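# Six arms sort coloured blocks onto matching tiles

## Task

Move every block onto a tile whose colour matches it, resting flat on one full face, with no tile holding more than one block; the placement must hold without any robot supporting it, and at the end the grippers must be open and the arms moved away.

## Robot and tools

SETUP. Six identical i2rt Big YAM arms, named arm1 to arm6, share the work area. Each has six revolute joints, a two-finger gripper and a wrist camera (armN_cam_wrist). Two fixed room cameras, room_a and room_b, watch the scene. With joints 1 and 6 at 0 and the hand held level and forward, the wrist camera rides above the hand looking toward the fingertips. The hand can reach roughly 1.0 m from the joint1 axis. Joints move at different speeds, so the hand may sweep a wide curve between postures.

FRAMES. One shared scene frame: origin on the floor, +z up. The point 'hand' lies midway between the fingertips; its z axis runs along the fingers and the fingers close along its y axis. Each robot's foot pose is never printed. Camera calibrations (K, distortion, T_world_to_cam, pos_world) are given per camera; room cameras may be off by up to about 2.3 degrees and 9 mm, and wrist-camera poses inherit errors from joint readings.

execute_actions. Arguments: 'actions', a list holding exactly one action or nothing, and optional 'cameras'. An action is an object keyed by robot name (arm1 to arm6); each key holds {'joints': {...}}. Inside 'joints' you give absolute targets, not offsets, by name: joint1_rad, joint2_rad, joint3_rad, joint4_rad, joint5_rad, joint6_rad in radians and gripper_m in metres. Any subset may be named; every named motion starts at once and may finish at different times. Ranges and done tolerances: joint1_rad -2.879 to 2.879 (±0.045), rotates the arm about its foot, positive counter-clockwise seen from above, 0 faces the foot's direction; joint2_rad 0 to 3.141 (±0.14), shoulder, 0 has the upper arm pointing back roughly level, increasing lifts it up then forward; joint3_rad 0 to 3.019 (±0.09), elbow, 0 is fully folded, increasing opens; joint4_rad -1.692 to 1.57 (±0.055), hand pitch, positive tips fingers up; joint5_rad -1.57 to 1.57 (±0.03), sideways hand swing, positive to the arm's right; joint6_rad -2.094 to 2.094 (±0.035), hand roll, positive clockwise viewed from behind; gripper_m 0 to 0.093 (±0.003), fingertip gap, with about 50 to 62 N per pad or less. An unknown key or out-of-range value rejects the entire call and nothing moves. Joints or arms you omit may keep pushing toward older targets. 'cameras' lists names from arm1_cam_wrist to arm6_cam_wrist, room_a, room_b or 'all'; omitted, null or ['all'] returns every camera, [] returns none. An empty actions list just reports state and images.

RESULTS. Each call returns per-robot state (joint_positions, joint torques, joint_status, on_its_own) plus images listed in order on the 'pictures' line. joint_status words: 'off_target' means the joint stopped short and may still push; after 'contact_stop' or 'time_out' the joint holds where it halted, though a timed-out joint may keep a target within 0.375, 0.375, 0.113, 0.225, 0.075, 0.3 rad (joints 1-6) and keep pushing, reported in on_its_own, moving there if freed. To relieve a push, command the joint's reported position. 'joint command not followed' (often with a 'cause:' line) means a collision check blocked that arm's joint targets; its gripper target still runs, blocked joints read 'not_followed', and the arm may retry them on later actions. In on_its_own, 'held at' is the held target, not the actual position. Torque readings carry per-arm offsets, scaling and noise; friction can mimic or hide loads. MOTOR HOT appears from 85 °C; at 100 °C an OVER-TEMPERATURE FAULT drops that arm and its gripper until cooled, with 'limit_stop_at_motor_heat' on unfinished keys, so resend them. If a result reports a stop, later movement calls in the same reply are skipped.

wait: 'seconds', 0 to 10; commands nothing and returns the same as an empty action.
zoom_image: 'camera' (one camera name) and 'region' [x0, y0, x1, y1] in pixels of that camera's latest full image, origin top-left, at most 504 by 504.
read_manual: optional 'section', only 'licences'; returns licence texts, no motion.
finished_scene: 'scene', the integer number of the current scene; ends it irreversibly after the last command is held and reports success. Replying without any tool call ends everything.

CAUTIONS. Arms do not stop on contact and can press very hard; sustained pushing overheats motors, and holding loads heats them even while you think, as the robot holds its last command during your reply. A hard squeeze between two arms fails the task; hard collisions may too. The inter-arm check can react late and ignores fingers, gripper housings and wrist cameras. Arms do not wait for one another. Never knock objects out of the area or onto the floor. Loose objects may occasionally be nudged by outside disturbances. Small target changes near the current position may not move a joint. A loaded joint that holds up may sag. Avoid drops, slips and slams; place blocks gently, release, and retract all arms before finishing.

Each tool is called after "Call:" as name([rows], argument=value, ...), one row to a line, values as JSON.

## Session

Call:
execute_actions(actions=[])

Scene clock: 0.00 s.
Joint torques (N m, as the arm reports them, + toward a larger angle): no reading
Motor temperatures (°C, as the motors report them): arm1=[25 26 30 29 25 27] | arm2=[27 29 30 27 28 25] | arm3=[27 27 29 27 29 25] | arm4=[25 29 31 27 27 27] | arm5=[28 28 28 26 27 25] | arm6=[25 28 28 29 25 25]
arm1.joint_positions: joint1_rad=+0.747 joint2_rad=+0.608 joint3_rad=+1.356 joint4_rad=-1.202 joint5_rad=-0.106 joint6_rad=-0.020 gripper_m=+0.094
arm1.joint_status: not commanded
arm1.hand: x=-0.1933 y=-0.1923 z=+1.2576 quat_wxyz=(-0.295, -0.719, -0.449, +0.441) (m; scene frame)
arm2.joint_positions: joint1_rad=+0.891 joint2_rad=+0.244 joint3_rad=+1.548 joint4_rad=-1.529 joint5_rad=-0.077 joint6_rad=-0.297 gripper_m=+0.094
arm2.joint_status: not commanded
arm2.hand: x=+0.0149 y=+1.2154 z=+1.2901 quat_wxyz=(-0.561, +0.519, -0.585, -0.272) (m; scene frame)
arm3.joint_positions: joint1_rad=-0.715 joint2_rad=+0.458 joint3_rad=+1.460 joint4_rad=-1.188 joint5_rad=-0.035 joint6_rad=-0.728 gripper_m=+0.095
arm3.joint_status: not commanded
arm3.hand: x=+0.5384 y=-0.9206 z=+1.2514 quat_wxyz=(+0.266, -0.737, -0.221, +0.581) (m; scene frame)
arm4.joint_positions: joint1_rad=-0.410 joint2_rad=+0.436 joint3_rad=+1.587 joint4_rad=-1.287 joint5_rad=-0.074 joint6_rad=-0.425 gripper_m=+0.094
arm4.joint_status: not commanded
arm4.hand: x=-1.2254 y=-0.3470 z=+1.3233 quat_wxyz=(-0.424, +0.728, -0.208, -0.498) (m; scene frame)
arm5.joint_positions: joint1_rad=-0.503 joint2_rad=+0.509 joint3_rad=+1.610 joint4_rad=-1.342 joint5_rad=-0.009 joint6_rad=-0.714 gripper_m=+0.095
arm5.joint_status: not commanded
arm5.hand: x=-0.4470 y=+2.2934 z=+1.3487 quat_wxyz=(-0.602, +0.360, -0.699, +0.142) (m; scene frame)
arm6.joint_positions: joint1_rad=-0.734 joint2_rad=+0.576 joint3_rad=+1.413 joint4_rad=-1.446 joint5_rad=-0.210 joint6_rad=-0.609 gripper_m=+0.095
arm6.joint_status: not commanded
arm6.hand: x=+1.2798 y=-2.1851 z=+1.2185 quat_wxyz=(-0.446, +0.098, -0.876, +0.158) (m; scene frame)
pictures: arm1_cam_wrist, arm2_cam_wrist, arm3_cam_wrist, arm4_cam_wrist, arm5_cam_wrist, arm6_cam_wrist, room_a, room_b
camera_calibration (this result's frames):
arm1_cam_wrist: T_world_to_cam=[[-0.905848, 0.422395, -0.0319581, -0.0552187], [0.386069, 0.792184, -0.472647, 0.824813], [-0.174327, -0.440485, -0.880672, 1.11155], [0, 0, 0, 1]] pos_world=[-0.17468, -0.140457, 1.367]
arm2_cam_wrist: T_world_to_cam=[[0.917333, -0.30823, 0.251979, 0.0367317], [-0.0778596, -0.759597, -0.645717, 1.76445], [0.390432, 0.572719, -0.720802, 0.351122], [0, 0, 0, 1]] pos_world=[-0.033405, 1.1505, 1.38317]
arm3_cam_wrist: T_world_to_cam=[[-0.0239678, 0.761295, 0.647962, -0.0968948], [0.75123, 0.44136, -0.49077, 0.622715], [-0.659605, 0.475006, -0.582486, 1.64627], [0, 0, 0, 1]] pos_world=[0.615763, -0.983063, 1.32732]
arm4_cam_wrist: T_world_to_cam=[[0.723983, 0.56237, 0.399486, 0.552946], [0.654132, -0.375834, -0.656399, 1.54793], [-0.218998, 0.736539, -0.639961, 0.962886], [0, 0, 0, 1]] pos_world=[-1.202, -0.438398, 1.41138]
arm5_cam_wrist: T_world_to_cam=[[0.34341, -0.688942, 0.638301, 0.871922], [-0.55978, -0.695866, -0.449909, 1.95663], [0.754133, -0.202805, -0.624623, 1.76958], [0, 0, 0, 1]] pos_world=[-0.538643, 2.32113, 1.42907]
arm6_cam_wrist: T_world_to_cam=[[0.0320549, -0.926916, 0.373897, -2.51759], [-0.947865, -0.14686, -0.282815, 1.23559], [0.317056, -0.345338, -0.883299, 0.0404944], [0, 0, 0, 1]] pos_world=[1.23903, -2.13815, 1.32653]
Images, in order (width x height): arm1_cam_wrist 504x504, arm2_cam_wrist 504x504, arm3_cam_wrist 504x504, arm4_cam_wrist 504x504, arm5_cam_wrist 504x504, arm6_cam_wrist 504x504, room_a 504x504, room_b 504x504.

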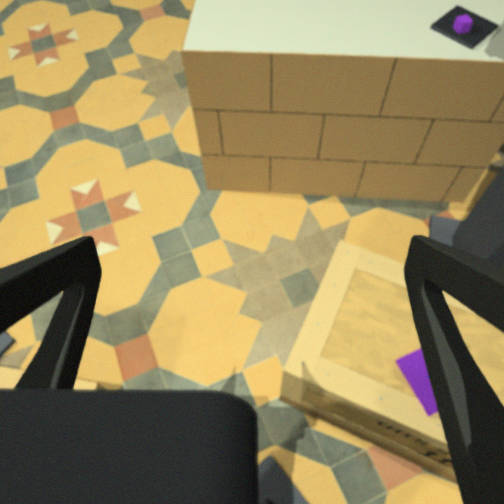

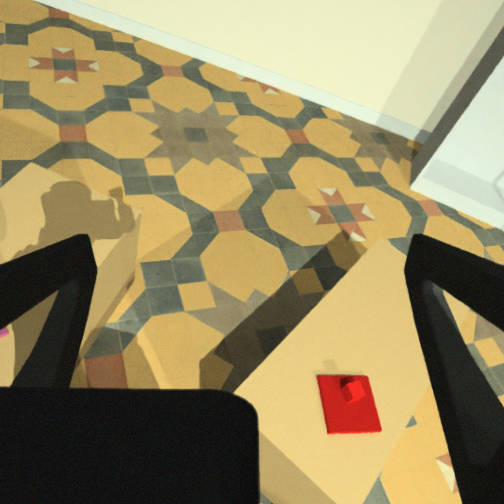

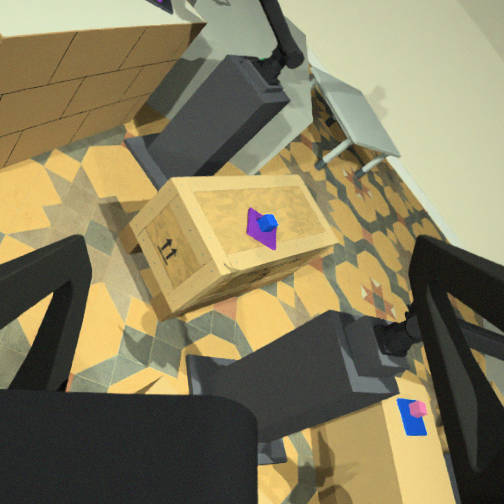

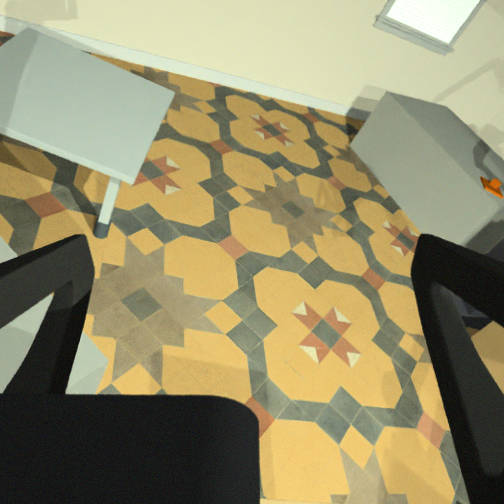

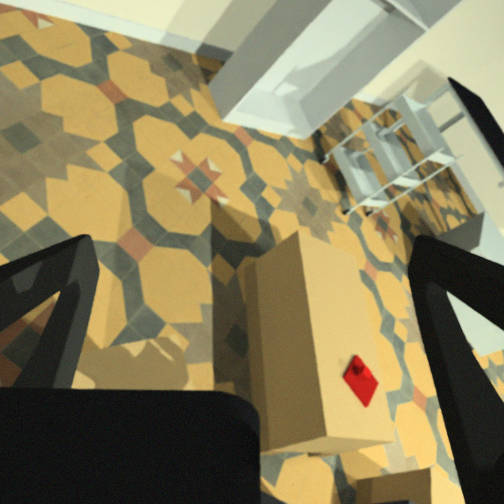

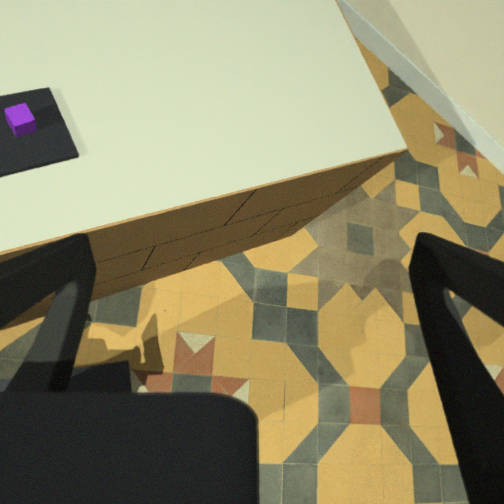

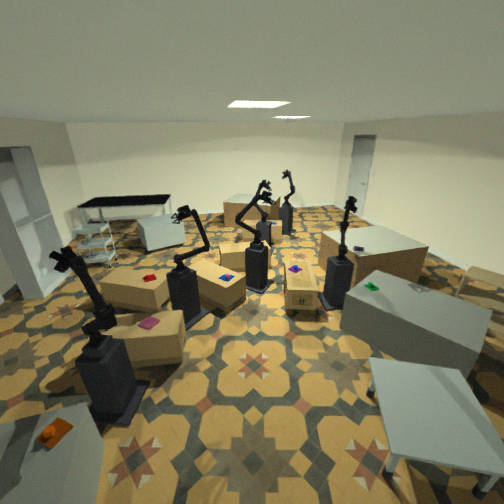

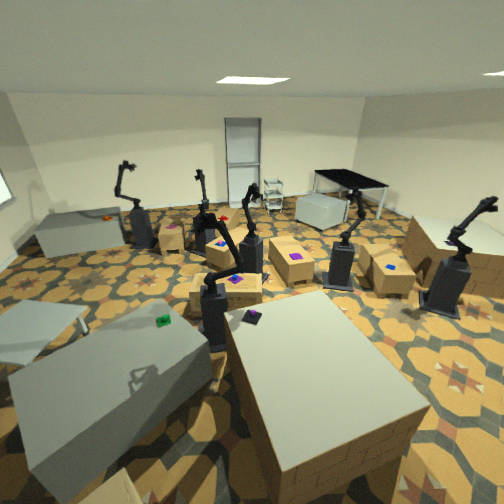

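Call:
execute_actions([
  {"arm1":{"joints":{"joint1_rad":0.0,"joint2_rad":1.6,"joint3_rad":1.6,"joint4_rad":-1.0,"joint5_rad":0,"joint6_rad":0}},"arm2":{"joints":{"joint1_rad":-1.86,"joint2_rad":1.6,"joint3_rad":1.6,"joint4_rad":-1.0,"joint5_rad":0,"joint6_rad":0}},"arm3":{"joints":{"joint1_rad":-1.55,"joint2_rad":1.6,"joint3_rad":1.6,"joint4_rad":-1.0,"joint5_rad":0,"joint6_rad":0}},"arm4":{"joints":{"joint1_rad":1.8,"joint2_rad":1.6,"joint3_rad":1.6,"joint4_rad":-1.0,"joint5_rad":0,"joint6_rad":0}},"arm5":{"joints":{"joint1_rad":1.5,"joint2_rad":1.6,"joint3_rad":1.6,"joint4_rad":-1.0,"joint5_rad":0,"joint6_rad":0}},"arm6":{"joints":{"joint1_rad":-1.96,"joint2_rad":1.6,"joint3_rad":1.6,"joint4_rad":-1.0,"joint5_rad":0,"joint6_rad":0}}},
])

Scene clock: 3.87 s.
Joint torques (N m, as the arm reports them, + toward a larger angle): arm1=[  1.72 -18.6   10.81   1.52   0.12   0.19] | arm2=[ -0.47 -13.3   11.18   1.4   -0.11   0.11] | arm3=[  1.11 -15.8   10.11   1.02   0.13   0.14] | arm4=[  0.58 -18.37  10.36   2.08   0.     0.03] | arm5=[ -0.53 -19.1   12.1    0.56   0.08   0.23] | arm6=[  0.97 -16.1   10.97   1.43  -0.13   0.16]
Motor temperatures (°C, as the motors report them): arm1=[25 27 32 29 25 27] | arm2=[27 30 31 27 28 25] | arm3=[27 27 31 27 29 25] | arm4=[25 30 31 27 27 27] | arm5=[28 28 29 26 27 25] | arm6=[25 28 29 29 25 25]
arm1.joint_positions: joint1_rad=-0.007 joint2_rad=+1.603 joint3_rad=+1.575 joint4_rad=-1.000 joint5_rad=-0.001 joint6_rad=-0.010 gripper_m=+0.094
arm1.joint_status: all done
arm1.hand: x=-0.6677 y=-0.1350 z=+0.9887 quat_wxyz=(-0.036, -0.953, -0.138, +0.266) (m; scene frame)
arm2.joint_positions: joint1_rad=-1.870 joint2_rad=+1.619 joint3_rad=+1.590 joint4_rad=-1.011 joint5_rad=+0.001 joint6_rad=-0.012 gripper_m=+0.094
arm2.joint_status: all done
arm2.hand: x=-0.0378 y=+0.5890 z=+0.9699 quat_wxyz=(-0.172, -0.709, -0.655, +0.196) (m; scene frame)
arm3.joint_positions: joint1_rad=-1.560 joint2_rad=+1.600 joint3_rad=+1.575 joint4_rad=-1.008 joint5_rad=-0.002 joint6_rad=-0.013 gripper_m=+0.095
arm3.joint_status: all done
arm3.hand: x=+0.3775 y=-0.4244 z=+0.9025 quat_wxyz=(+0.130, -0.845, +0.465, +0.232) (m; scene frame)
arm4.joint_positions: joint1_rad=+1.803 joint2_rad=+1.619 joint3_rad=+1.581 joint4_rad=-1.013 joint5_rad=-0.002 joint6_rad=-0.009 gripper_m=+0.094
arm4.joint_status: all done
arm4.hand: x=-1.4031 y=-0.9938 z=+0.9311 quat_wxyz=(+0.144, +0.808, +0.531, -0.210) (m; scene frame)
arm5.joint_positions: joint1_rad=+1.502 joint2_rad=+1.630 joint3_rad=+1.583 joint4_rad=-1.003 joint5_rad=-0.001 joint6_rad=-0.016 gripper_m=+0.095
arm5.joint_status: all done
arm5.hand: x=-0.9597 y=+2.7464 z=+0.9673 quat_wxyz=(-0.116, +0.873, -0.414, -0.232) (m; scene frame)
arm6.joint_positions: joint1_rad=-1.974 joint2_rad=+1.609 joint3_rad=+1.588 joint4_rad=-1.003 joint5_rad=+0.001 joint6_rad=-0.007 gripper_m=+0.095
arm6.joint_status: all done
arm6.hand: x=+0.9946 y=-2.7280 z=+0.9608 quat_wxyz=(-0.174, -0.733, -0.627, +0.200) (m; scene frame)
pictures: arm1_cam_wrist, arm2_cam_wrist, arm3_cam_wrist, arm4_cam_wrist, arm5_cam_wrist, arm6_cam_wrist, room_a, room_b
camera_calibration (this result's frames):
arm1_cam_wrist: T_world_to_cam=[[-0.280365, 0.959893, 0.000944477, -0.0599897], [0.956588, 0.279317, 0.0831898, 0.597648], [0.0795895, 0.024227, -0.996533, 1.16406], [0, 0, 0, 1]] pos_world=[-0.681169, -0.137552, 1.11036]
arm2_cam_wrist: T_world_to_cam=[[-0.996227, 0.0867848, 0.000380429, -0.0882812], [0.0865622, 0.993339, 0.0760629, -0.648632], [0.00622321, 0.0758089, -0.997103, 1.04575], [0, 0, 0, 1]] pos_world=[-0.0383091, 0.572695, 1.09209]
arm3_cam_wrist: T_world_to_cam=[[0.842889, 0.538083, -0.00216207, -0.0876668], [0.536427, -0.839967, 0.0818618, -0.626198], [0.0422324, -0.0701602, -0.996641, 0.978621], [0, 0, 0, 1]] pos_world=[0.368474, -0.410153, 1.02641]
arm4_cam_wrist: T_world_to_cam=[[-0.91636, 0.399659, -0.0235826, -0.867326], [0.39586, 0.913302, 0.0957807, 1.38199], [0.0598177, 0.0784343, -0.995123, 1.21727], [0, 0, 0, 1]] pos_world=[-1.41467, -1.01101, 1.05851]
arm5_cam_wrist: T_world_to_cam=[[0.765852, 0.64296, 0.00852501, -1.03986], [0.639005, -0.762485, 0.101436, 2.61334], [0.0717193, -0.0722372, -0.994806, 1.35445], [0, 0, 0, 1]] pos_world=[-0.970696, 2.75907, 1.0912]
arm6_cam_wrist: T_world_to_cam=[[-0.988892, 0.148554, 0.0049562, 1.38851], [0.148417, 0.985075, 0.0871727, 2.45471], [0.00806758, 0.0869399, -0.996181, 1.31083], [0, 0, 0, 1]] pos_world=[0.998193, -2.7383, 1.08496]
Images, in order (width x height): arm1_cam_wrist 504x504, arm2_cam_wrist 504x504, arm3_cam_wrist 504x504, arm4_cam_wrist 504x504, arm5_cam_wrist 504x504, arm6_cam_wrist 504x504, room_a 504x504, room_b 504x504.

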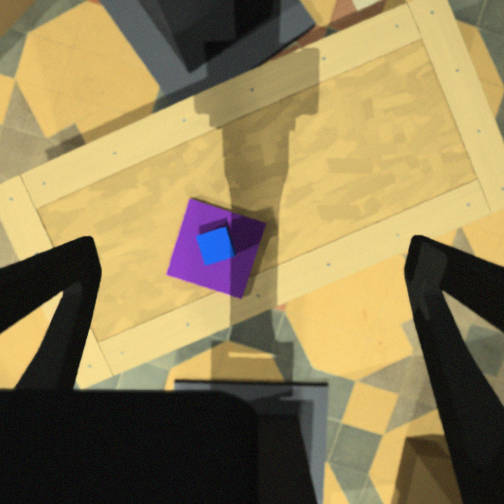

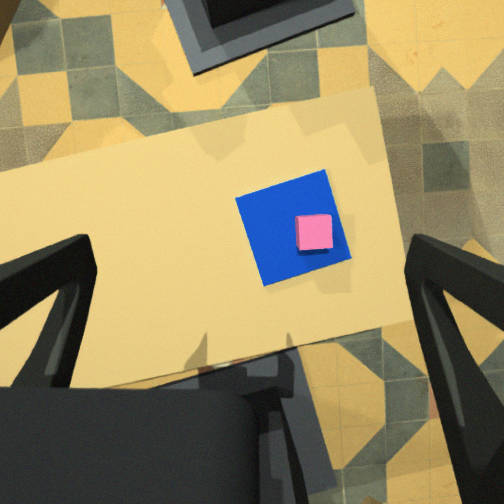

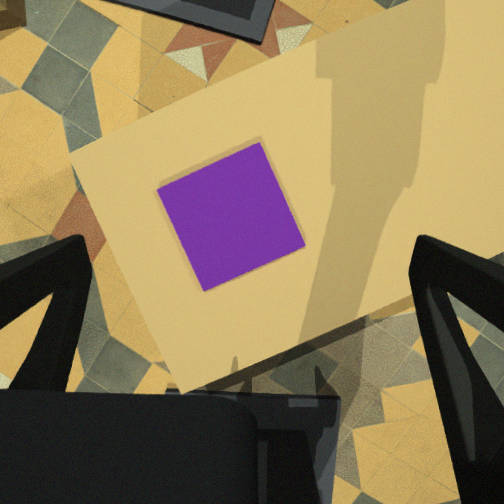

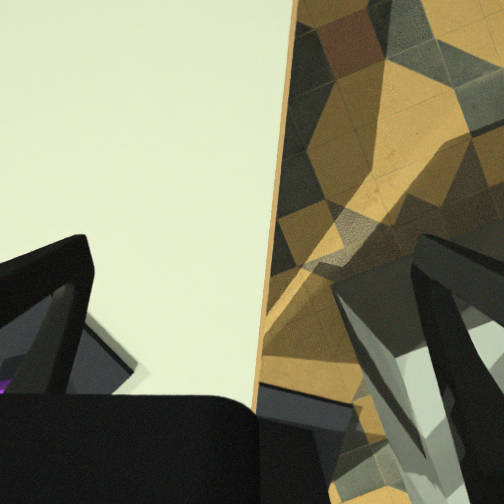

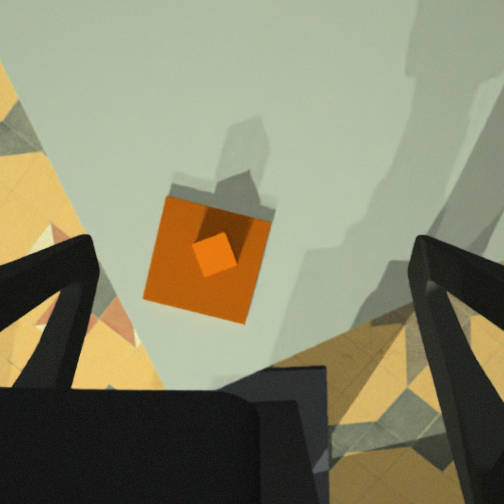

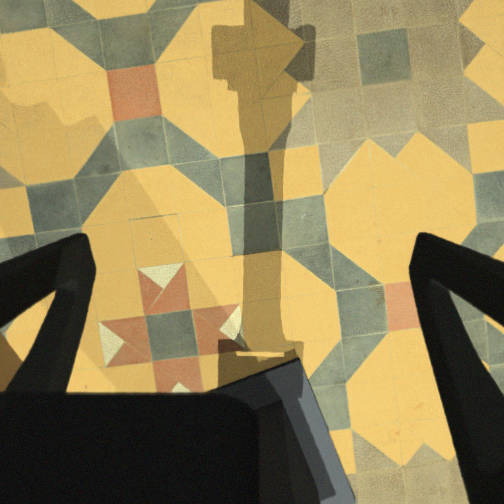

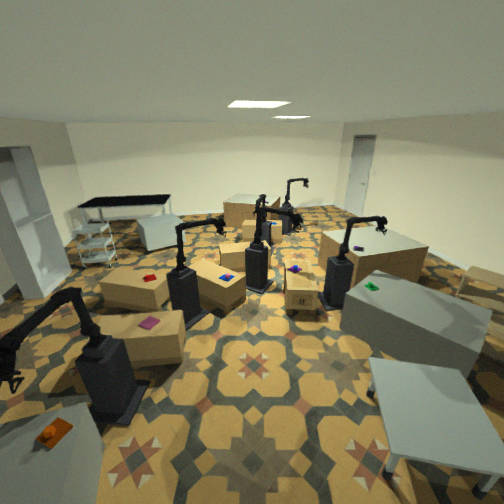

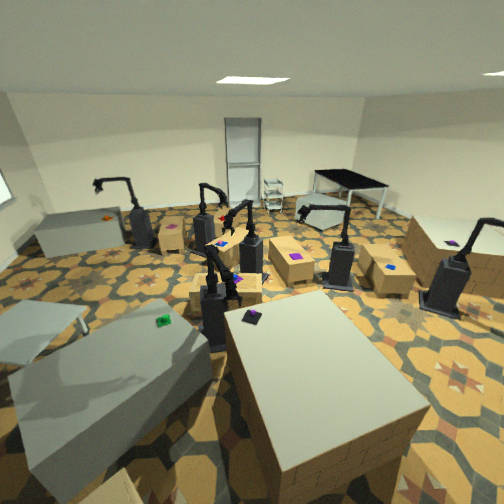

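Call:
execute_actions([
  {"arm1":{"joints":{"joint1_rad":0.2}},"arm2":{"joints":{"joint1_rad":-2.1}},"arm3":{"joints":{"joint1_rad":1.25}},"arm4":{"joints":{"joint1_rad":2.22}},"arm5":{"joints":{"joint1_rad":1.0,"joint2_rad":1.0,"joint3_rad":1.2}},"arm6":{"joints":{"joint1_rad":-0.05}}},
], cameras=["arm1_cam_wrist","arm2_cam_wrist","arm3_cam_wrist","arm4_cam_wrist","arm6_cam_wrist"])

Scene clock: 7.63 s.
Joint torques (N m, as the arm reports them, + toward a larger angle): arm1=[  0.27 -18.85  10.68   1.6    0.11   0.2 ] | arm2=[ -0.54 -13.63  11.14   1.39  -0.14   0.08] | arm3=[ -0.29 -15.99  10.1    1.02   0.09   0.11] | arm4=[  0.2  -17.92  10.4    2.09   0.01   0.  ] | arm5=[-1.45 -4.08 10.45  0.91 -0.07  0.17] | arm6=[ -0.04 -15.59  10.94   1.28  -0.04   0.12]
Motor temperatures (°C, as the motors report them): arm1=[25 27 33 29 25 27] | arm2=[27 30 32 27 28 25] | arm3=[27 28 32 27 29 25] | arm4=[25 31 33 27 27 27] | arm5=[28 28 30 26 27 25] | arm6=[25 29 30 29 25 25]
arm1.joint_positions: joint1_rad=+0.211 joint2_rad=+1.603 joint3_rad=+1.575 joint4_rad=-1.000 joint5_rad=-0.001 joint6_rad=-0.010 gripper_m=+0.094
arm1.joint_status: all done
arm1.hand: x=-0.6181 y=-0.2578 z=+0.9887 quat_wxyz=(-0.065, -0.933, -0.240, +0.261) (m; scene frame)
arm2.joint_positions: joint1_rad=-2.103 joint2_rad=+1.619 joint3_rad=+1.590 joint4_rad=-1.011 joint5_rad=+0.001 joint6_rad=-0.011 gripper_m=+0.094
arm2.joint_status: all done
arm2.hand: x=-0.1777 y=+0.6189 z=+0.9707 quat_wxyz=(-0.149, -0.781, -0.567, +0.216) (m; scene frame)
arm3.joint_positions: joint1_rad=+1.256 joint2_rad=+1.600 joint3_rad=+1.575 joint4_rad=-1.008 joint5_rad=-0.001 joint6_rad=-0.011 gripper_m=+0.095
arm3.joint_status: all done
arm3.hand: x=+0.8318 y=-1.5364 z=+0.9023 quat_wxyz=(-0.207, -0.597, -0.757, +0.167) (m; scene frame)
arm4.joint_positions: joint1_rad=+2.228 joint2_rad=+1.619 joint3_rad=+1.581 joint4_rad=-1.013 joint5_rad=-0.002 joint6_rad=-0.007 gripper_m=+0.094
arm4.joint_status: all done
arm4.hand: x=-1.1505 y=-1.0457 z=+0.9351 quat_wxyz=(+0.188, +0.679, +0.688, -0.176) (m; scene frame)
arm5.joint_positions: joint1_rad=+1.003 joint2_rad=+0.989 joint3_rad=+1.202 joint4_rad=-1.002 joint5_rad=+0.002 joint6_rad=-0.013 gripper_m=+0.095
arm5.joint_status: all done
arm5.hand: x=-0.6480 y=+2.6733 z=+1.0847 quat_wxyz=(-0.251, +0.710, -0.591, -0.290) (m; scene frame)
arm6.joint_positions: joint1_rad=-0.046 joint2_rad=+1.609 joint3_rad=+1.588 joint4_rad=-1.003 joint5_rad=+0.000 joint6_rad=-0.005 gripper_m=+0.095
arm6.joint_status: all done
arm6.hand: x=+1.6950 y=-2.0022 z=+0.9734 quat_wxyz=(-0.274, +0.097, -0.956, -0.029) (m; scene frame)
pictures: arm1_cam_wrist, arm2_cam_wrist, arm3_cam_wrist, arm4_cam_wrist, arm6_cam_wrist
camera_calibration (this result's frames):
arm1_cam_wrist: T_world_to_cam=[[-0.479923, 0.87731, 0.00125781, -0.0731798], [0.874319, 0.478168, 0.0831944, 0.584903], [0.0723858, 0.0410266, -0.996533, 1.16297], [0, 0, 0, 1]] pos_world=[-0.630694, -0.263193, 1.11036]
arm2_cam_wrist: T_world_to_cam=[[-0.948917, 0.315527, 0.0000863265, -0.363137], [0.314651, 0.946263, 0.0747115, -0.595265], [0.0234918, 0.0709221, -0.997205, 1.05137], [0, 0, 0, 1]] pos_world=[-0.181984, 0.60329, 1.09294]
arm3_cam_wrist: T_world_to_cam=[[-0.971502, -0.237029, -0.000705888, 0.444732], [-0.236283, 0.968197, 0.0822473, 1.61649], [-0.0188116, 0.0800702, -0.996612, 1.16276], [0, 0, 0, 1]] pos_world=[0.83588, -1.55277, 1.02618]
arm4_cam_wrist: T_world_to_cam=[[-0.999593, -0.0119529, -0.0259144, -1.139], [-0.0142256, 0.995897, 0.0893679, 0.949633], [0.0247399, 0.0897002, -0.995661, 1.18209], [0, 0, 0, 1]] pos_world=[-1.15427, -1.06538, 1.06258]
arm6_cam_wrist: T_world_to_cam=[[0.205945, -0.978545, 0.00606154, -2.30979], [-0.976467, -0.205094, 0.0666978, 1.17832], [-0.0640236, -0.019655, -0.997755, 1.16495], [0, 0, 0, 1]] pos_world=[1.70087, -1.99567, 1.09774]
Images, in order (width x height): arm1_cam_wrist 504x504, arm2_cam_wrist 504x504, arm3_cam_wrist 504x504, arm4_cam_wrist 504x504, arm6_cam_wrist 504x504.

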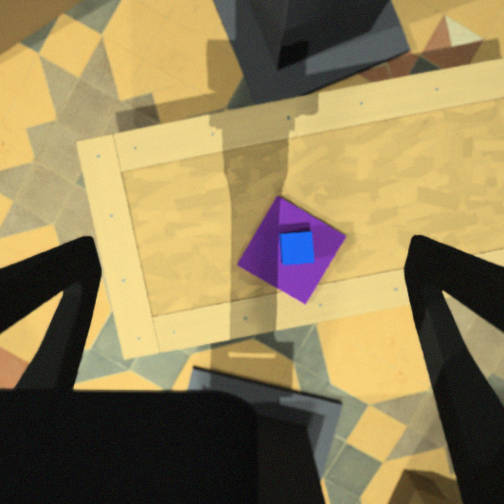

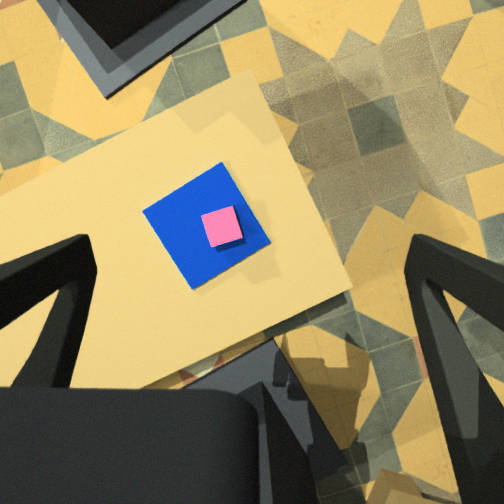

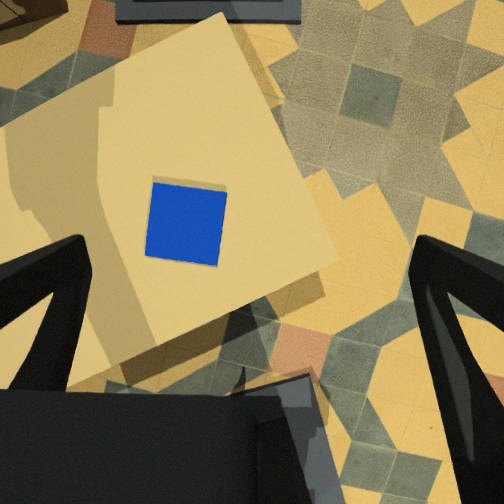

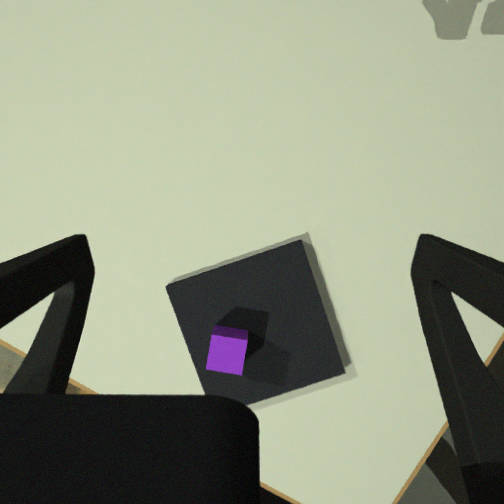

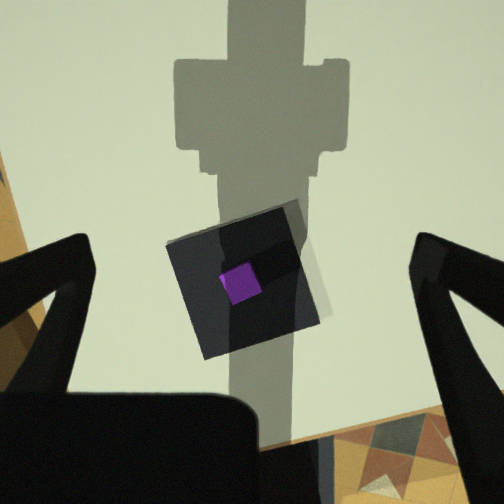

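Call:
execute_actions([
  {"arm1":{"joints":{"joint1_rad":0.095,"joint2_rad":2.348,"joint3_rad":1.51,"joint4_rad":-0.72,"joint6_rad":-0.13}},"arm2":{"joints":{"joint1_rad":-2.04,"joint2_rad":2.37,"joint3_rad":1.675,"joint4_rad":-0.855,"joint6_rad":-0.16}},"arm3":{"joints":{"joint1_rad":0.3,"joint2_rad":1.0,"joint3_rad":1.1,"joint4_rad":-1.3}},"arm4":{"joints":{"joint1_rad":2.29,"joint2_rad":1.812,"joint3_rad":1.195,"joint4_rad":-0.945,"joint6_rad":0.2}},"arm6":{"joints":{"joint1_rad":-0.03,"joint2_rad":1.969,"joint3_rad":1.44,"joint4_rad":-1.035,"joint6_rad":-0.32}}},
], cameras=["arm1_cam_wrist","arm2_cam_wrist","arm4_cam_wrist","arm6_cam_wrist"])

Scene clock: 13.33 s.
Joint torques (N m, as the arm reports them, + toward a larger angle): arm1=[  1.88 -25.06   6.97   0.69   0.09  -0.05] | arm2=[ -1.38 -17.91   8.55   0.38  -0.12  -0.2 ] | arm3=[-0.27 -4.98  7.88 -0.07  0.07  0.11] | arm4=[  0.65 -17.44   6.73   0.88  -0.15   0.03] | arm5=[-0.25 -3.78 10.34  0.91 -0.12  0.25] | arm6=[ -0.18 -18.47   9.11   0.02  -0.12  -0.02]
Motor temperatures (°C, as the motors report them): arm1=[25 28 35 29 25 27] | arm2=[27 31 34 27 28 25] | arm3=[27 28 33 27 29 25] | arm4=[25 31 34 27 27 27] | arm5=[28 28 31 26 27 25] | arm6=[25 29 31 29 25 25]
arm1.joint_positions: joint1_rad=+0.086 joint2_rad=+2.351 joint3_rad=+1.488 joint4_rad=-0.725 joint5_rad=-0.001 joint6_rad=-0.119 gripper_m=+0.094
arm1.joint_status: all done
arm1.hand: x=-0.6217 y=-0.1778 z=+0.5186 quat_wxyz=(+0.001, -0.970, -0.241, -0.008) (m; scene frame)
arm2.joint_positions: joint1_rad=-2.036 joint2_rad=+2.376 joint3_rad=+1.657 joint4_rad=-0.864 joint5_rad=+0.001 joint6_rad=-0.146 gripper_m=+0.094
arm2.joint_status: all done
arm2.hand: x=-0.1439 y=+0.5958 z=+0.5354 quat_wxyz=(+0.006, -0.746, -0.666, -0.003) (m; scene frame)
arm3.joint_positions: joint1_rad=+0.306 joint2_rad=+0.987 joint3_rad=+1.106 joint4_rad=-1.284 joint5_rad=+0.000 joint6_rad=-0.010 gripper_m=+0.095
arm3.joint_status: all done
arm3.hand: x=+0.4666 y=-1.2018 z=+0.9196 quat_wxyz=(-0.082, -0.891, -0.407, +0.185) (m; scene frame)
arm4.joint_positions: joint1_rad=+2.292 joint2_rad=+1.823 joint3_rad=+1.195 joint4_rad=-0.954 joint5_rad=+0.002 joint6_rad=+0.191 gripper_m=+0.094
arm4.joint_status: all done
arm4.hand: x=-1.1166 y=-0.9210 z=+0.6681 quat_wxyz=(+0.000, +0.747, +0.665, +0.008) (m; scene frame)
arm5.joint_positions: joint1_rad=+1.003 joint2_rad=+0.989 joint3_rad=+1.202 joint4_rad=-1.002 joint5_rad=+0.002 joint6_rad=-0.013 gripper_m=+0.095
arm5.joint_status: not commanded
arm5.hand: x=-0.6480 y=+2.6733 z=+1.0847 quat_wxyz=(-0.251, +0.710, -0.591, -0.290) (m; scene frame)
arm6.joint_positions: joint1_rad=-0.046 joint2_rad=+1.975 joint3_rad=+1.425 joint4_rad=-1.033 joint5_rad=+0.000 joint6_rad=-0.313 gripper_m=+0.095
arm6.joint_status: all done
arm6.hand: x=+1.6411 y=-2.0114 z=+0.6910 quat_wxyz=(+0.000, +0.252, -0.968, -0.003) (m; scene frame)
pictures: arm1_cam_wrist, arm2_cam_wrist, arm4_cam_wrist, arm6_cam_wrist
camera_calibration (this result's frames):
arm1_cam_wrist: T_world_to_cam=[[-0.4657, 0.88493, -0.00471897, -0.131272], [0.706646, 0.375076, 0.599974, 0.198331], [0.532705, 0.276073, -0.800005, 0.917582], [0, 0, 0, 1]] pos_world=[-0.690084, -0.211543, 0.614458]
arm2_cam_wrist: T_world_to_cam=[[-0.992452, 0.12257, -0.00401842, -0.212854], [0.0976193, 0.809412, 0.579071, -0.77127], [0.0742291, 0.574307, -0.815267, 0.228127], [0, 0, 0, 1]] pos_world=[-0.15289, 0.519349, 0.631749]
arm4_cam_wrist: T_world_to_cam=[[-0.991751, 0.126737, -0.0191779, -0.978595], [0.0918991, 0.807336, 0.582892, 0.464869], [0.0893572, 0.576321, -0.812323, 1.30211], [0, 0, 0, 1]] pos_world=[-1.1296, -1.00171, 0.767995]
arm6_cam_wrist: T_world_to_cam=[[0.496802, -0.867863, -0.000884268, -2.55586], [-0.704399, -0.403823, 0.583737, -0.0608841], [-0.506961, -0.289379, -0.811943, 0.935499], [0, 0, 0, 1]] pos_world=[1.70113, -1.97201, 0.792852]
Images, in order (width x height): arm1_cam_wrist 504x504, arm2_cam_wrist 504x504, arm4_cam_wrist 504x504, arm6_cam_wrist 504x504.

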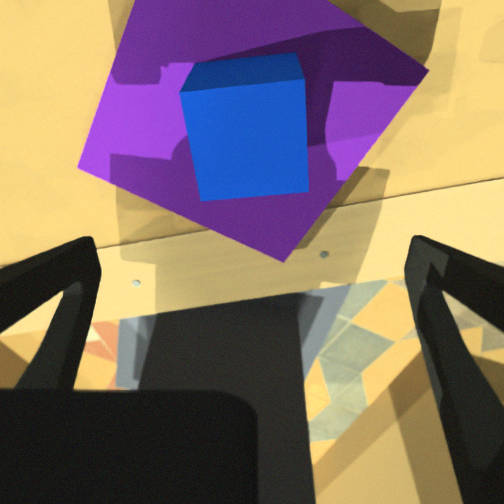

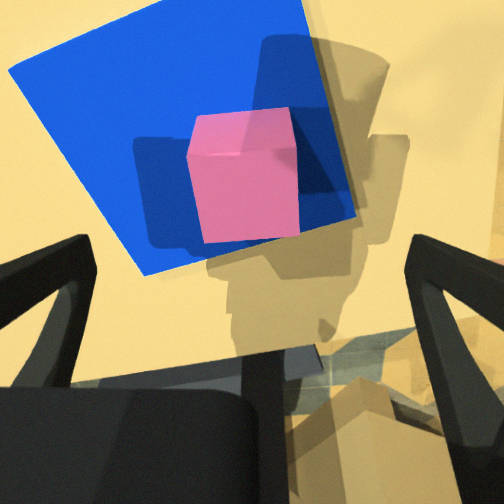

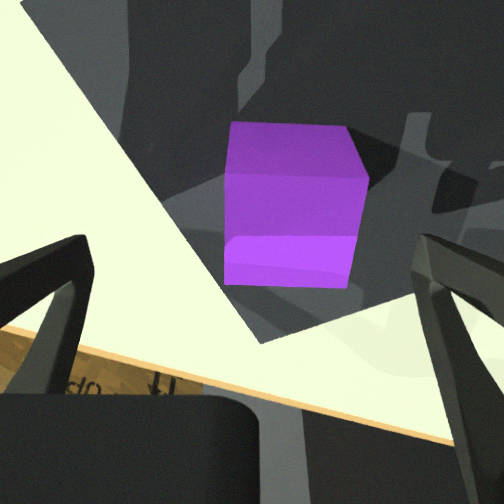

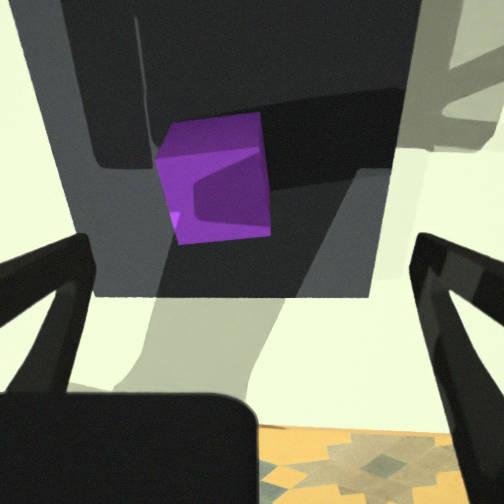

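Call:
execute_actions([
  {"arm1":{"joints":{"joint2_rad":2.57,"joint3_rad":1.628,"joint4_rad":-0.61,"joint6_rad":-0.21}},"arm2":{"joints":{"joint2_rad":2.503,"joint3_rad":1.675,"joint4_rad":-0.725,"joint6_rad":-0.22}},"arm4":{"joints":{"joint1_rad":2.255,"joint2_rad":1.86,"joint3_rad":1.256,"joint4_rad":-0.95}},"arm6":{"joints":{"joint1_rad":-0.005,"joint2_rad":2.005,"joint3_rad":1.42,"joint4_rad":-0.97,"joint6_rad":-0.40}}},
], cameras=["arm1_cam_wrist","arm2_cam_wrist","arm4_cam_wrist","arm6_cam_wrist"])

Scene clock: 18.07 s.
Joint torques (N m, as the arm reports them, + toward a larger angle): arm1=[  1.48 -25.47   5.61   0.47   0.09  -0.06] | arm2=[ -1.54 -19.54   7.43   0.55  -0.15  -0.18] | arm3=[-0.3  -4.97  7.87 -0.08  0.07  0.11] | arm4=[  0.15 -14.97   9.97   0.68  -0.14   0.02] | arm5=[-0.47 -4.54 10.37  0.86 -0.13  0.21] | arm6=[  0.57 -15.26   7.68   0.56  -0.1    0.  ]
Motor temperatures (°C, as the motors report them): arm1=[25 29 34 29 25 27] | arm2=[27 32 34 27 28 25] | arm3=[27 28 33 27 29 25] | arm4=[25 31 34 27 27 27] | arm5=[28 28 31 26 27 25] | arm6=[25 30 31 29 25 25]
arm1.joint_positions: joint1_rad=+0.086 joint2_rad=+2.564 joint3_rad=+1.618 joint4_rad=-0.611 joint5_rad=-0.001 joint6_rad=-0.199 gripper_m=+0.094
arm1.joint_status: all done
arm1.hand: x=-0.6426 y=-0.1858 z=+0.4272 quat_wxyz=(-0.001, -0.960, -0.280, +0.007) (m; scene frame)
arm2.joint_positions: joint1_rad=-2.036 joint2_rad=+2.527 joint3_rad=+1.657 joint4_rad=-0.742 joint5_rad=+0.001 joint6_rad=-0.206 gripper_m=+0.094
arm2.joint_status: all done
arm2.hand: x=-0.1394 y=+0.6149 z=+0.4446 quat_wxyz=(+0.013, -0.725, -0.688, -0.016) (m; scene frame)
arm3.joint_positions: joint1_rad=+0.306 joint2_rad=+0.987 joint3_rad=+1.106 joint4_rad=-1.284 joint5_rad=+0.000 joint6_rad=-0.010 gripper_m=+0.095
arm3.joint_status: not commanded
arm3.hand: x=+0.4666 y=-1.2018 z=+0.9196 quat_wxyz=(-0.082, -0.891, -0.407, +0.185) (m; scene frame)
arm4.joint_positions: joint1_rad=+2.265 joint2_rad=+1.846 joint3_rad=+1.211 joint4_rad=-0.954 joint5_rad=+0.002 joint6_rad=+0.191 gripper_m=+0.094
arm4.joint_status: all done
arm4.hand: x=-1.1298 y=-0.9263 z=+0.6618 quat_wxyz=(-0.003, +0.756, +0.654, +0.011) (m; scene frame)
arm5.joint_positions: joint1_rad=+1.003 joint2_rad=+0.989 joint3_rad=+1.202 joint4_rad=-1.002 joint5_rad=+0.002 joint6_rad=-0.013 gripper_m=+0.095
arm5.joint_status: not commanded
arm5.hand: x=-0.6480 y=+2.6733 z=+1.0847 quat_wxyz=(-0.251, +0.710, -0.591, -0.290) (m; scene frame)
arm6.joint_positions: joint1_rad=-0.014 joint2_rad=+1.975 joint3_rad=+1.425 joint4_rad=-0.980 joint5_rad=+0.000 joint6_rad=-0.393 gripper_m=+0.095
arm6.joint_status: all done
arm6.hand: x=+1.6501 y=-1.9915 z=+0.6914 quat_wxyz=(-0.026, +0.306, -0.952, -0.001) (m; scene frame)
pictures: arm1_cam_wrist, arm2_cam_wrist, arm4_cam_wrist, arm6_cam_wrist
camera_calibration (this result's frames):
arm1_cam_wrist: T_world_to_cam=[[-0.534775, 0.844994, -0.0000981088, -0.188069], [0.690975, 0.437367, 0.575555, 0.282841], [0.486383, 0.307725, -0.817763, 0.841502], [0, 0, 0, 1]] pos_world=[-0.705303, -0.223739, 0.52534]
arm2_cam_wrist: T_world_to_cam=[[-0.997963, 0.0629466, -0.0103631, -0.172354], [0.0440432, 0.797359, 0.601896, -0.744811], [0.0461504, 0.600214, -0.798507, 0.115459], [0, 0, 0, 1]] pos_world=[-0.144527, 0.535431, 0.538708]
arm4_cam_wrist: T_world_to_cam=[[-0.987796, 0.154715, -0.017971, -0.961553], [0.114532, 0.799701, 0.589373, 0.488267], [0.105556, 0.580122, -0.807661, 1.31992], [0, 0, 0, 1]] pos_world=[-1.14507, -1.00741, 0.760995]
arm6_cam_wrist: T_world_to_cam=[[0.589146, -0.80777, 0.0203697, -2.59042], [-0.684955, -0.485881, 0.542915, -0.213989], [-0.428653, -0.333809, -0.839541, 0.747578], [0, 0, 0, 1]] pos_world=[1.70002, -1.94689, 0.796566]
Images, in order (width x height): arm1_cam_wrist 504x504, arm2_cam_wrist 504x504, arm4_cam_wrist 504x504, arm6_cam_wrist 504x504.

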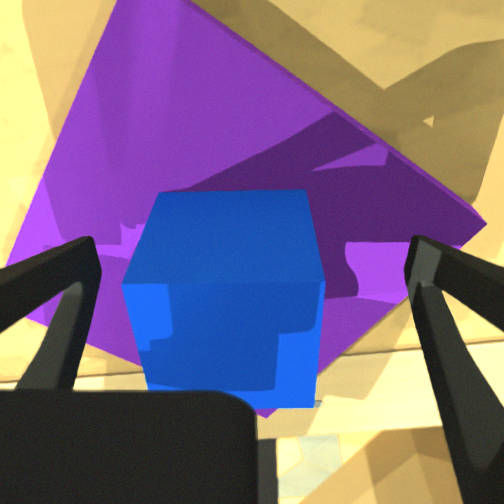

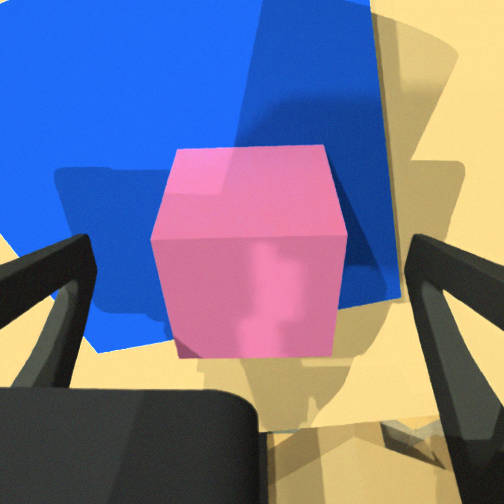

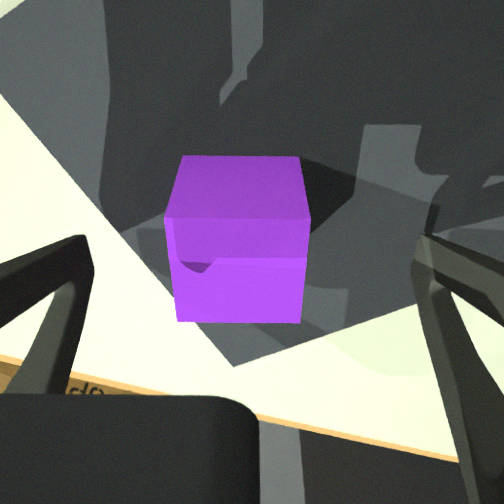

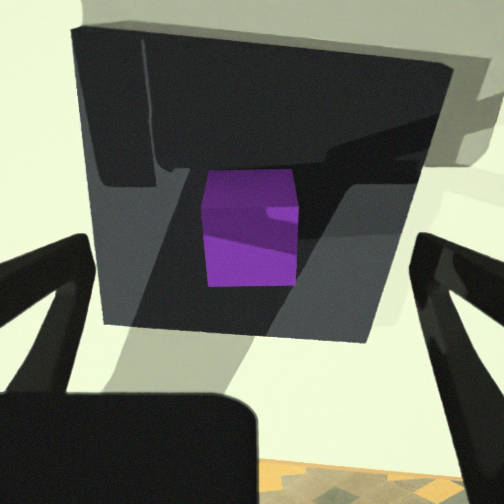

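Call:
execute_actions([
  {"arm1":{"joints":{"gripper_m":0.02}},"arm2":{"joints":{"joint2_rad":2.535,"joint4_rad":-0.70}},"arm4":{"joints":{"joint2_rad":1.89,"joint4_rad":-0.92}},"arm6":{"joints":{"joint2_rad":2.03,"joint3_rad":1.36,"joint4_rad":-0.91}}},
], cameras=["arm1_cam_wrist","arm2_cam_wrist","arm4_cam_wrist","arm6_cam_wrist"])

Scene clock: 21.07 s.
Joint torques (N m, as the arm reports them, + toward a larger angle): arm1=[  1.56 -25.46   5.55   0.52   0.1   -0.05] | arm2=[ -1.19 -16.88   7.42   0.69  -0.14  -0.15] | arm3=[-0.3  -4.98  7.89 -0.09  0.07  0.11] | arm4=[  0.06 -15.22   9.44   1.19  -0.15   0.02] | arm5=[-0.34 -4.18 10.55  0.97 -0.11  0.24] | arm6=[ -0.36 -16.67   6.93   0.77  -0.1   -0.02]
Motor temperatures (°C, as the motors report them): arm1=[25 29 34 29 25 27] | arm2=[27 32 33 27 28 25] | arm3=[27 28 34 27 29 25] | arm4=[25 32 34 27 27 27] | arm5=[28 28 32 26 27 25] | arm6=[25 30 31 29 25 25]
arm1.joint_positions: joint1_rad=+0.086 joint2_rad=+2.564 joint3_rad=+1.618 joint4_rad=-0.611 joint5_rad=-0.001 joint6_rad=-0.200 gripper_m=+0.048
arm1.joint_status: gripper_m off_target (ended at +0.048, target +0.020)
arm1.hand: x=-0.6426 y=-0.1858 z=+0.4272 quat_wxyz=(-0.001, -0.960, -0.280, +0.007) (m; scene frame)
arm2.joint_positions: joint1_rad=-2.036 joint2_rad=+2.527 joint3_rad=+1.657 joint4_rad=-0.717 joint5_rad=+0.001 joint6_rad=-0.206 gripper_m=+0.094
arm2.joint_status: all done
arm2.hand: x=-0.1409 y=+0.6092 z=+0.4442 quat_wxyz=(+0.007, -0.725, -0.688, -0.005) (m; scene frame)
arm3.joint_positions: joint1_rad=+0.306 joint2_rad=+0.987 joint3_rad=+1.106 joint4_rad=-1.284 joint5_rad=+0.000 joint6_rad=-0.010 gripper_m=+0.095
arm3.joint_status: not commanded
arm3.hand: x=+0.4666 y=-1.2018 z=+0.9196 quat_wxyz=(-0.082, -0.891, -0.407, +0.185) (m; scene frame)
arm4.joint_positions: joint1_rad=+2.264 joint2_rad=+1.871 joint3_rad=+1.217 joint4_rad=-0.937 joint5_rad=+0.002 joint6_rad=+0.192 gripper_m=+0.094
arm4.joint_status: all done
arm4.hand: x=-1.1297 y=-0.9302 z=+0.6516 quat_wxyz=(-0.003, +0.756, +0.654, +0.011) (m; scene frame)
arm5.joint_positions: joint1_rad=+1.003 joint2_rad=+0.989 joint3_rad=+1.202 joint4_rad=-1.002 joint5_rad=+0.002 joint6_rad=-0.013 gripper_m=+0.095
arm5.joint_status: not commanded
arm5.hand: x=-0.6480 y=+2.6733 z=+1.0847 quat_wxyz=(-0.251, +0.710, -0.591, -0.290) (m; scene frame)
arm6.joint_positions: joint1_rad=-0.014 joint2_rad=+2.012 joint3_rad=+1.367 joint4_rad=-0.919 joint5_rad=+0.000 joint6_rad=-0.393 gripper_m=+0.095
arm6.joint_status: all done
arm6.hand: x=+1.6339 y=-1.9950 z=+0.6530 quat_wxyz=(-0.009, +0.306, -0.952, -0.002) (m; scene frame)
pictures: arm1_cam_wrist, arm2_cam_wrist, arm4_cam_wrist, arm6_cam_wrist
camera_calibration (this result's frames):
arm1_cam_wrist: T_world_to_cam=[[-0.535742, 0.844382, -0.0000825836, -0.188811], [0.690478, 0.43815, 0.575556, 0.282666], [0.486026, 0.308293, -0.817762, 0.841377], [0, 0, 0, 1]] pos_world=[-0.705259, -0.223812, 0.52534]
arm2_cam_wrist: T_world_to_cam=[[-0.998022, 0.0626168, -0.00560075, -0.175443], [0.0476348, 0.811343, 0.582627, -0.739369], [0.0410264, 0.581208, -0.81272, 0.135831], [0, 0, 0, 1]] pos_world=[-0.145449, 0.531921, 0.540187]
arm4_cam_wrist: T_world_to_cam=[[-0.987682, 0.155472, -0.0176558, -0.960354], [0.115169, 0.798711, 0.590591, 0.49637], [0.105922, 0.581283, -0.806778, 1.31489], [0, 0, 0, 1]] pos_world=[-1.14497, -1.01147, 0.750713]
arm6_cam_wrist: T_world_to_cam=[[0.589742, -0.80756, 0.00709514, -2.57488], [-0.666485, -0.481719, 0.568986, -0.244844], [-0.456072, -0.340284, -0.822317, 0.727839], [0, 0, 0, 1]] pos_world=[1.68728, -1.94964, 0.756096]
Images, in order (width x height): arm1_cam_wrist 504x504, arm2_cam_wrist 504x504, arm4_cam_wrist 504x504, arm6_cam_wrist 504x504.

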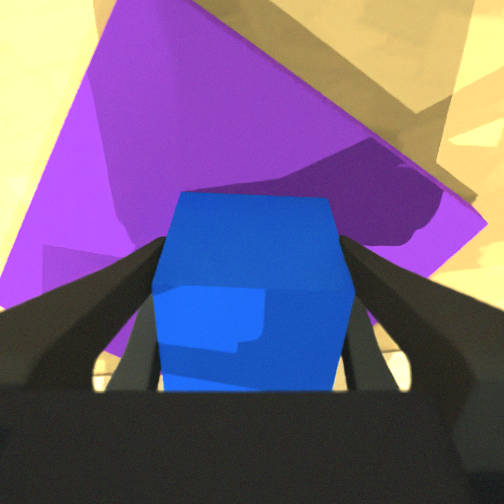

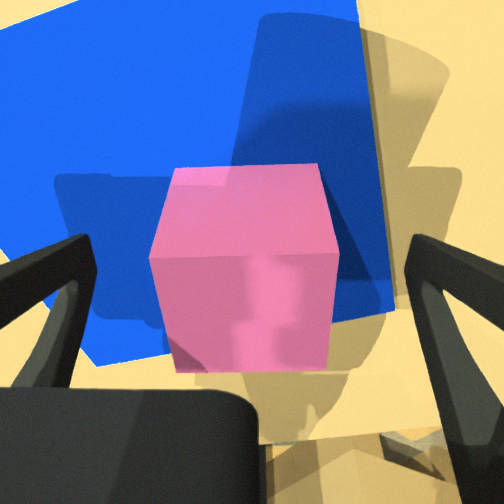

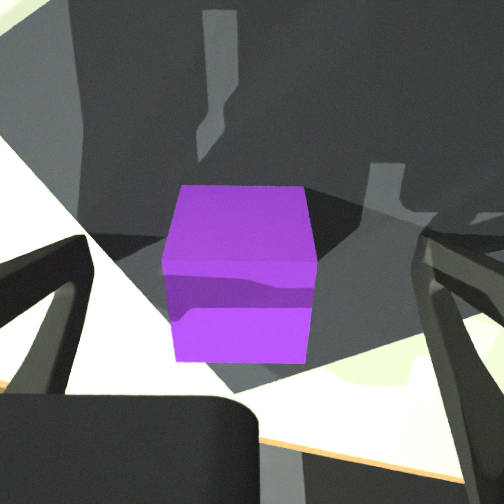

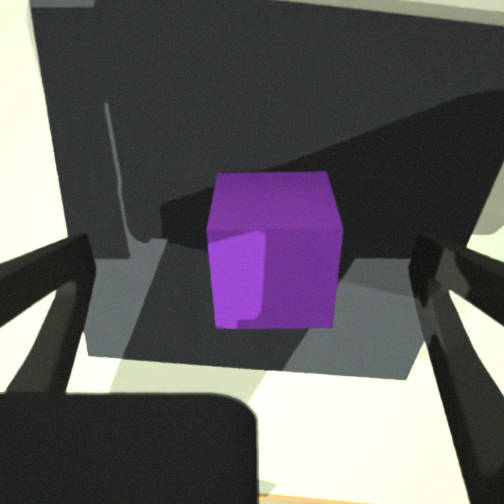

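Call:
execute_actions([
  {"arm1":{"joints":{"joint2_rad":1.75,"joint3_rad":1.75,"joint4_rad":-1.3}},"arm2":{"joints":{"joint2_rad":2.527,"gripper_m":0.02}},"arm4":{"joints":{"joint2_rad":1.93,"joint4_rad":-0.885}},"arm6":{"joints":{"gripper_m":0.01}}},
], cameras=["arm2_cam_wrist","arm4_cam_wrist","arm6_cam_wrist"])

Scene clock: 24.17 s.
Joint torques (N m, as the arm reports them, + toward a larger angle): arm1=[  2.09 -20.09   9.16   0.65   0.08  -0.01] | arm2=[ -1.21 -17.27   7.4    0.65  -0.13  -0.19] | arm3=[-0.31 -4.97  7.87 -0.08  0.07  0.11] | arm4=[  0.06 -12.63   8.66   2.03  -0.25  -0.04] | arm5=[-0.71 -4.78 10.42  0.9  -0.07  0.26] | arm6=[  0.57 -16.7    7.1    0.84  -0.07  -0.02]
Motor temperatures (°C, as the motors report them): arm1=[25 30 34 29 25 27] | arm2=[27 33 33 27 28 25] | arm3=[27 28 34 27 29 25] | arm4=[25 32 35 27 27 27] | arm5=[28 28 32 26 27 25] | arm6=[25 30 31 29 25 25]
arm1.joint_positions: joint1_rad=+0.086 joint2_rad=+1.742 joint3_rad=+1.743 joint4_rad=-1.293 joint5_rad=-0.001 joint6_rad=-0.200 gripper_m=+0.048
arm1.joint_status: all done
arm1.hand: x=-0.6426 y=-0.1858 z=+0.9590 quat_wxyz=(-0.012, -0.951, -0.278, +0.139) (m; scene frame)
arm2.joint_positions: joint1_rad=-2.036 joint2_rad=+2.527 joint3_rad=+1.657 joint4_rad=-0.716 joint5_rad=+0.001 joint6_rad=-0.207 gripper_m=+0.047
arm2.joint_status: gripper_m off_target (ended at +0.047, target +0.020); the others done
arm2.hand: x=-0.1410 y=+0.6090 z=+0.4442 quat_wxyz=(+0.007, -0.725, -0.688, -0.005) (m; scene frame)
arm3.joint_positions: joint1_rad=+0.306 joint2_rad=+0.987 joint3_rad=+1.106 joint4_rad=-1.284 joint5_rad=+0.000 joint6_rad=-0.010 gripper_m=+0.095
arm3.joint_status: not commanded
arm3.hand: x=+0.4666 y=-1.2018 z=+0.9196 quat_wxyz=(-0.082, -0.891, -0.407, +0.185) (m; scene frame)
arm4.joint_positions: joint1_rad=+2.264 joint2_rad=+1.880 joint3_rad=+1.228 joint4_rad=-0.918 joint5_rad=+0.005 joint6_rad=+0.198 gripper_m=+0.094
arm4.joint_status: all done
arm4.hand: x=-1.1297 y=-0.9390 z=+0.6508 quat_wxyz=(+0.004, +0.759, +0.652, +0.004) (m; scene frame)
arm5.joint_positions: joint1_rad=+1.003 joint2_rad=+0.989 joint3_rad=+1.202 joint4_rad=-1.002 joint5_rad=+0.002 joint6_rad=-0.013 gripper_m=+0.095
arm5.joint_status: not commanded
arm5.hand: x=-0.6480 y=+2.6733 z=+1.0847 quat_wxyz=(-0.251, +0.710, -0.591, -0.290) (m; scene frame)
arm6.joint_positions: joint1_rad=-0.014 joint2_rad=+2.012 joint3_rad=+1.367 joint4_rad=-0.919 joint5_rad=+0.000 joint6_rad=-0.394 gripper_m=+0.032
arm6.joint_status: gripper_m off_target (ended at +0.032, target +0.010)
arm6.hand: x=+1.6339 y=-1.9950 z=+0.6530 quat_wxyz=(-0.009, +0.306, -0.952, -0.002) (m; scene frame)
pictures: arm2_cam_wrist, arm4_cam_wrist, arm6_cam_wrist
camera_calibration (this result's frames):
arm2_cam_wrist: T_world_to_cam=[[-0.998071, 0.061847, -0.00546412, -0.175078], [0.0471185, 0.811807, 0.582021, -0.739305], [0.0404321, 0.580641, -0.813155, 0.136391], [0, 0, 0, 1]] pos_world=[-0.14542, 0.531807, 0.540241]
arm4_cam_wrist: T_world_to_cam=[[-0.9867, 0.161407, -0.019256, -0.951317], [0.12134, 0.810181, 0.573484, 0.53274], [0.108165, 0.56352, -0.818991, 1.31315], [0, 0, 0, 1]] pos_world=[-1.14534, -1.01805, 0.751619]
arm6_cam_wrist: T_world_to_cam=[[0.590358, -0.80711, 0.00710985, -2.57499], [-0.666121, -0.48222, 0.568987, -0.246439], [-0.455806, -0.340642, -0.822316, 0.726689], [0, 0, 0, 1]] pos_world=[1.68724, -1.9496, 0.756096]
Images, in order (width x height): arm2_cam_wrist 504x504, arm4_cam_wrist 504x504, arm6_cam_wrist 504x504.

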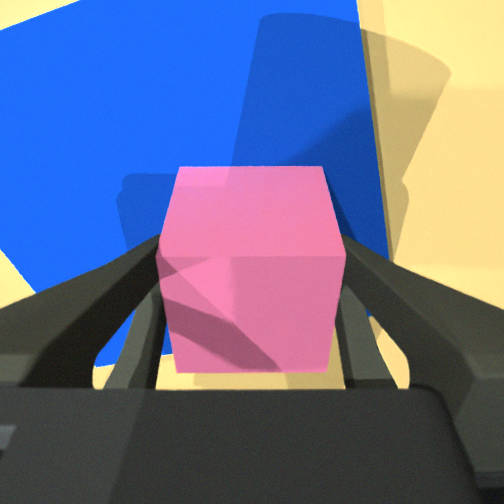

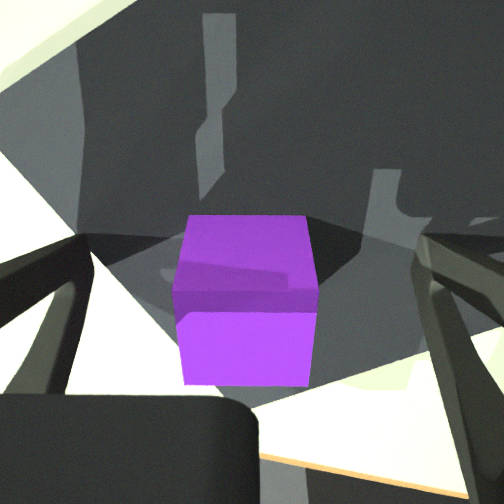

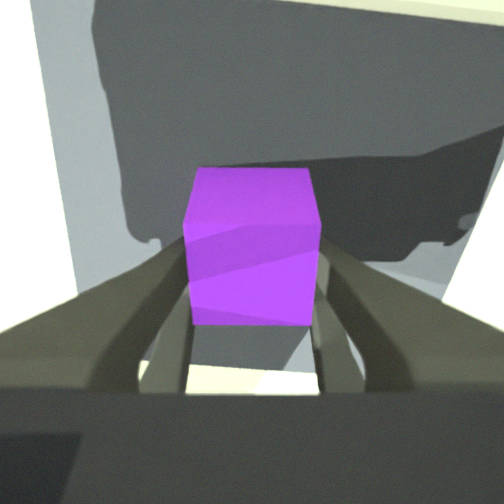

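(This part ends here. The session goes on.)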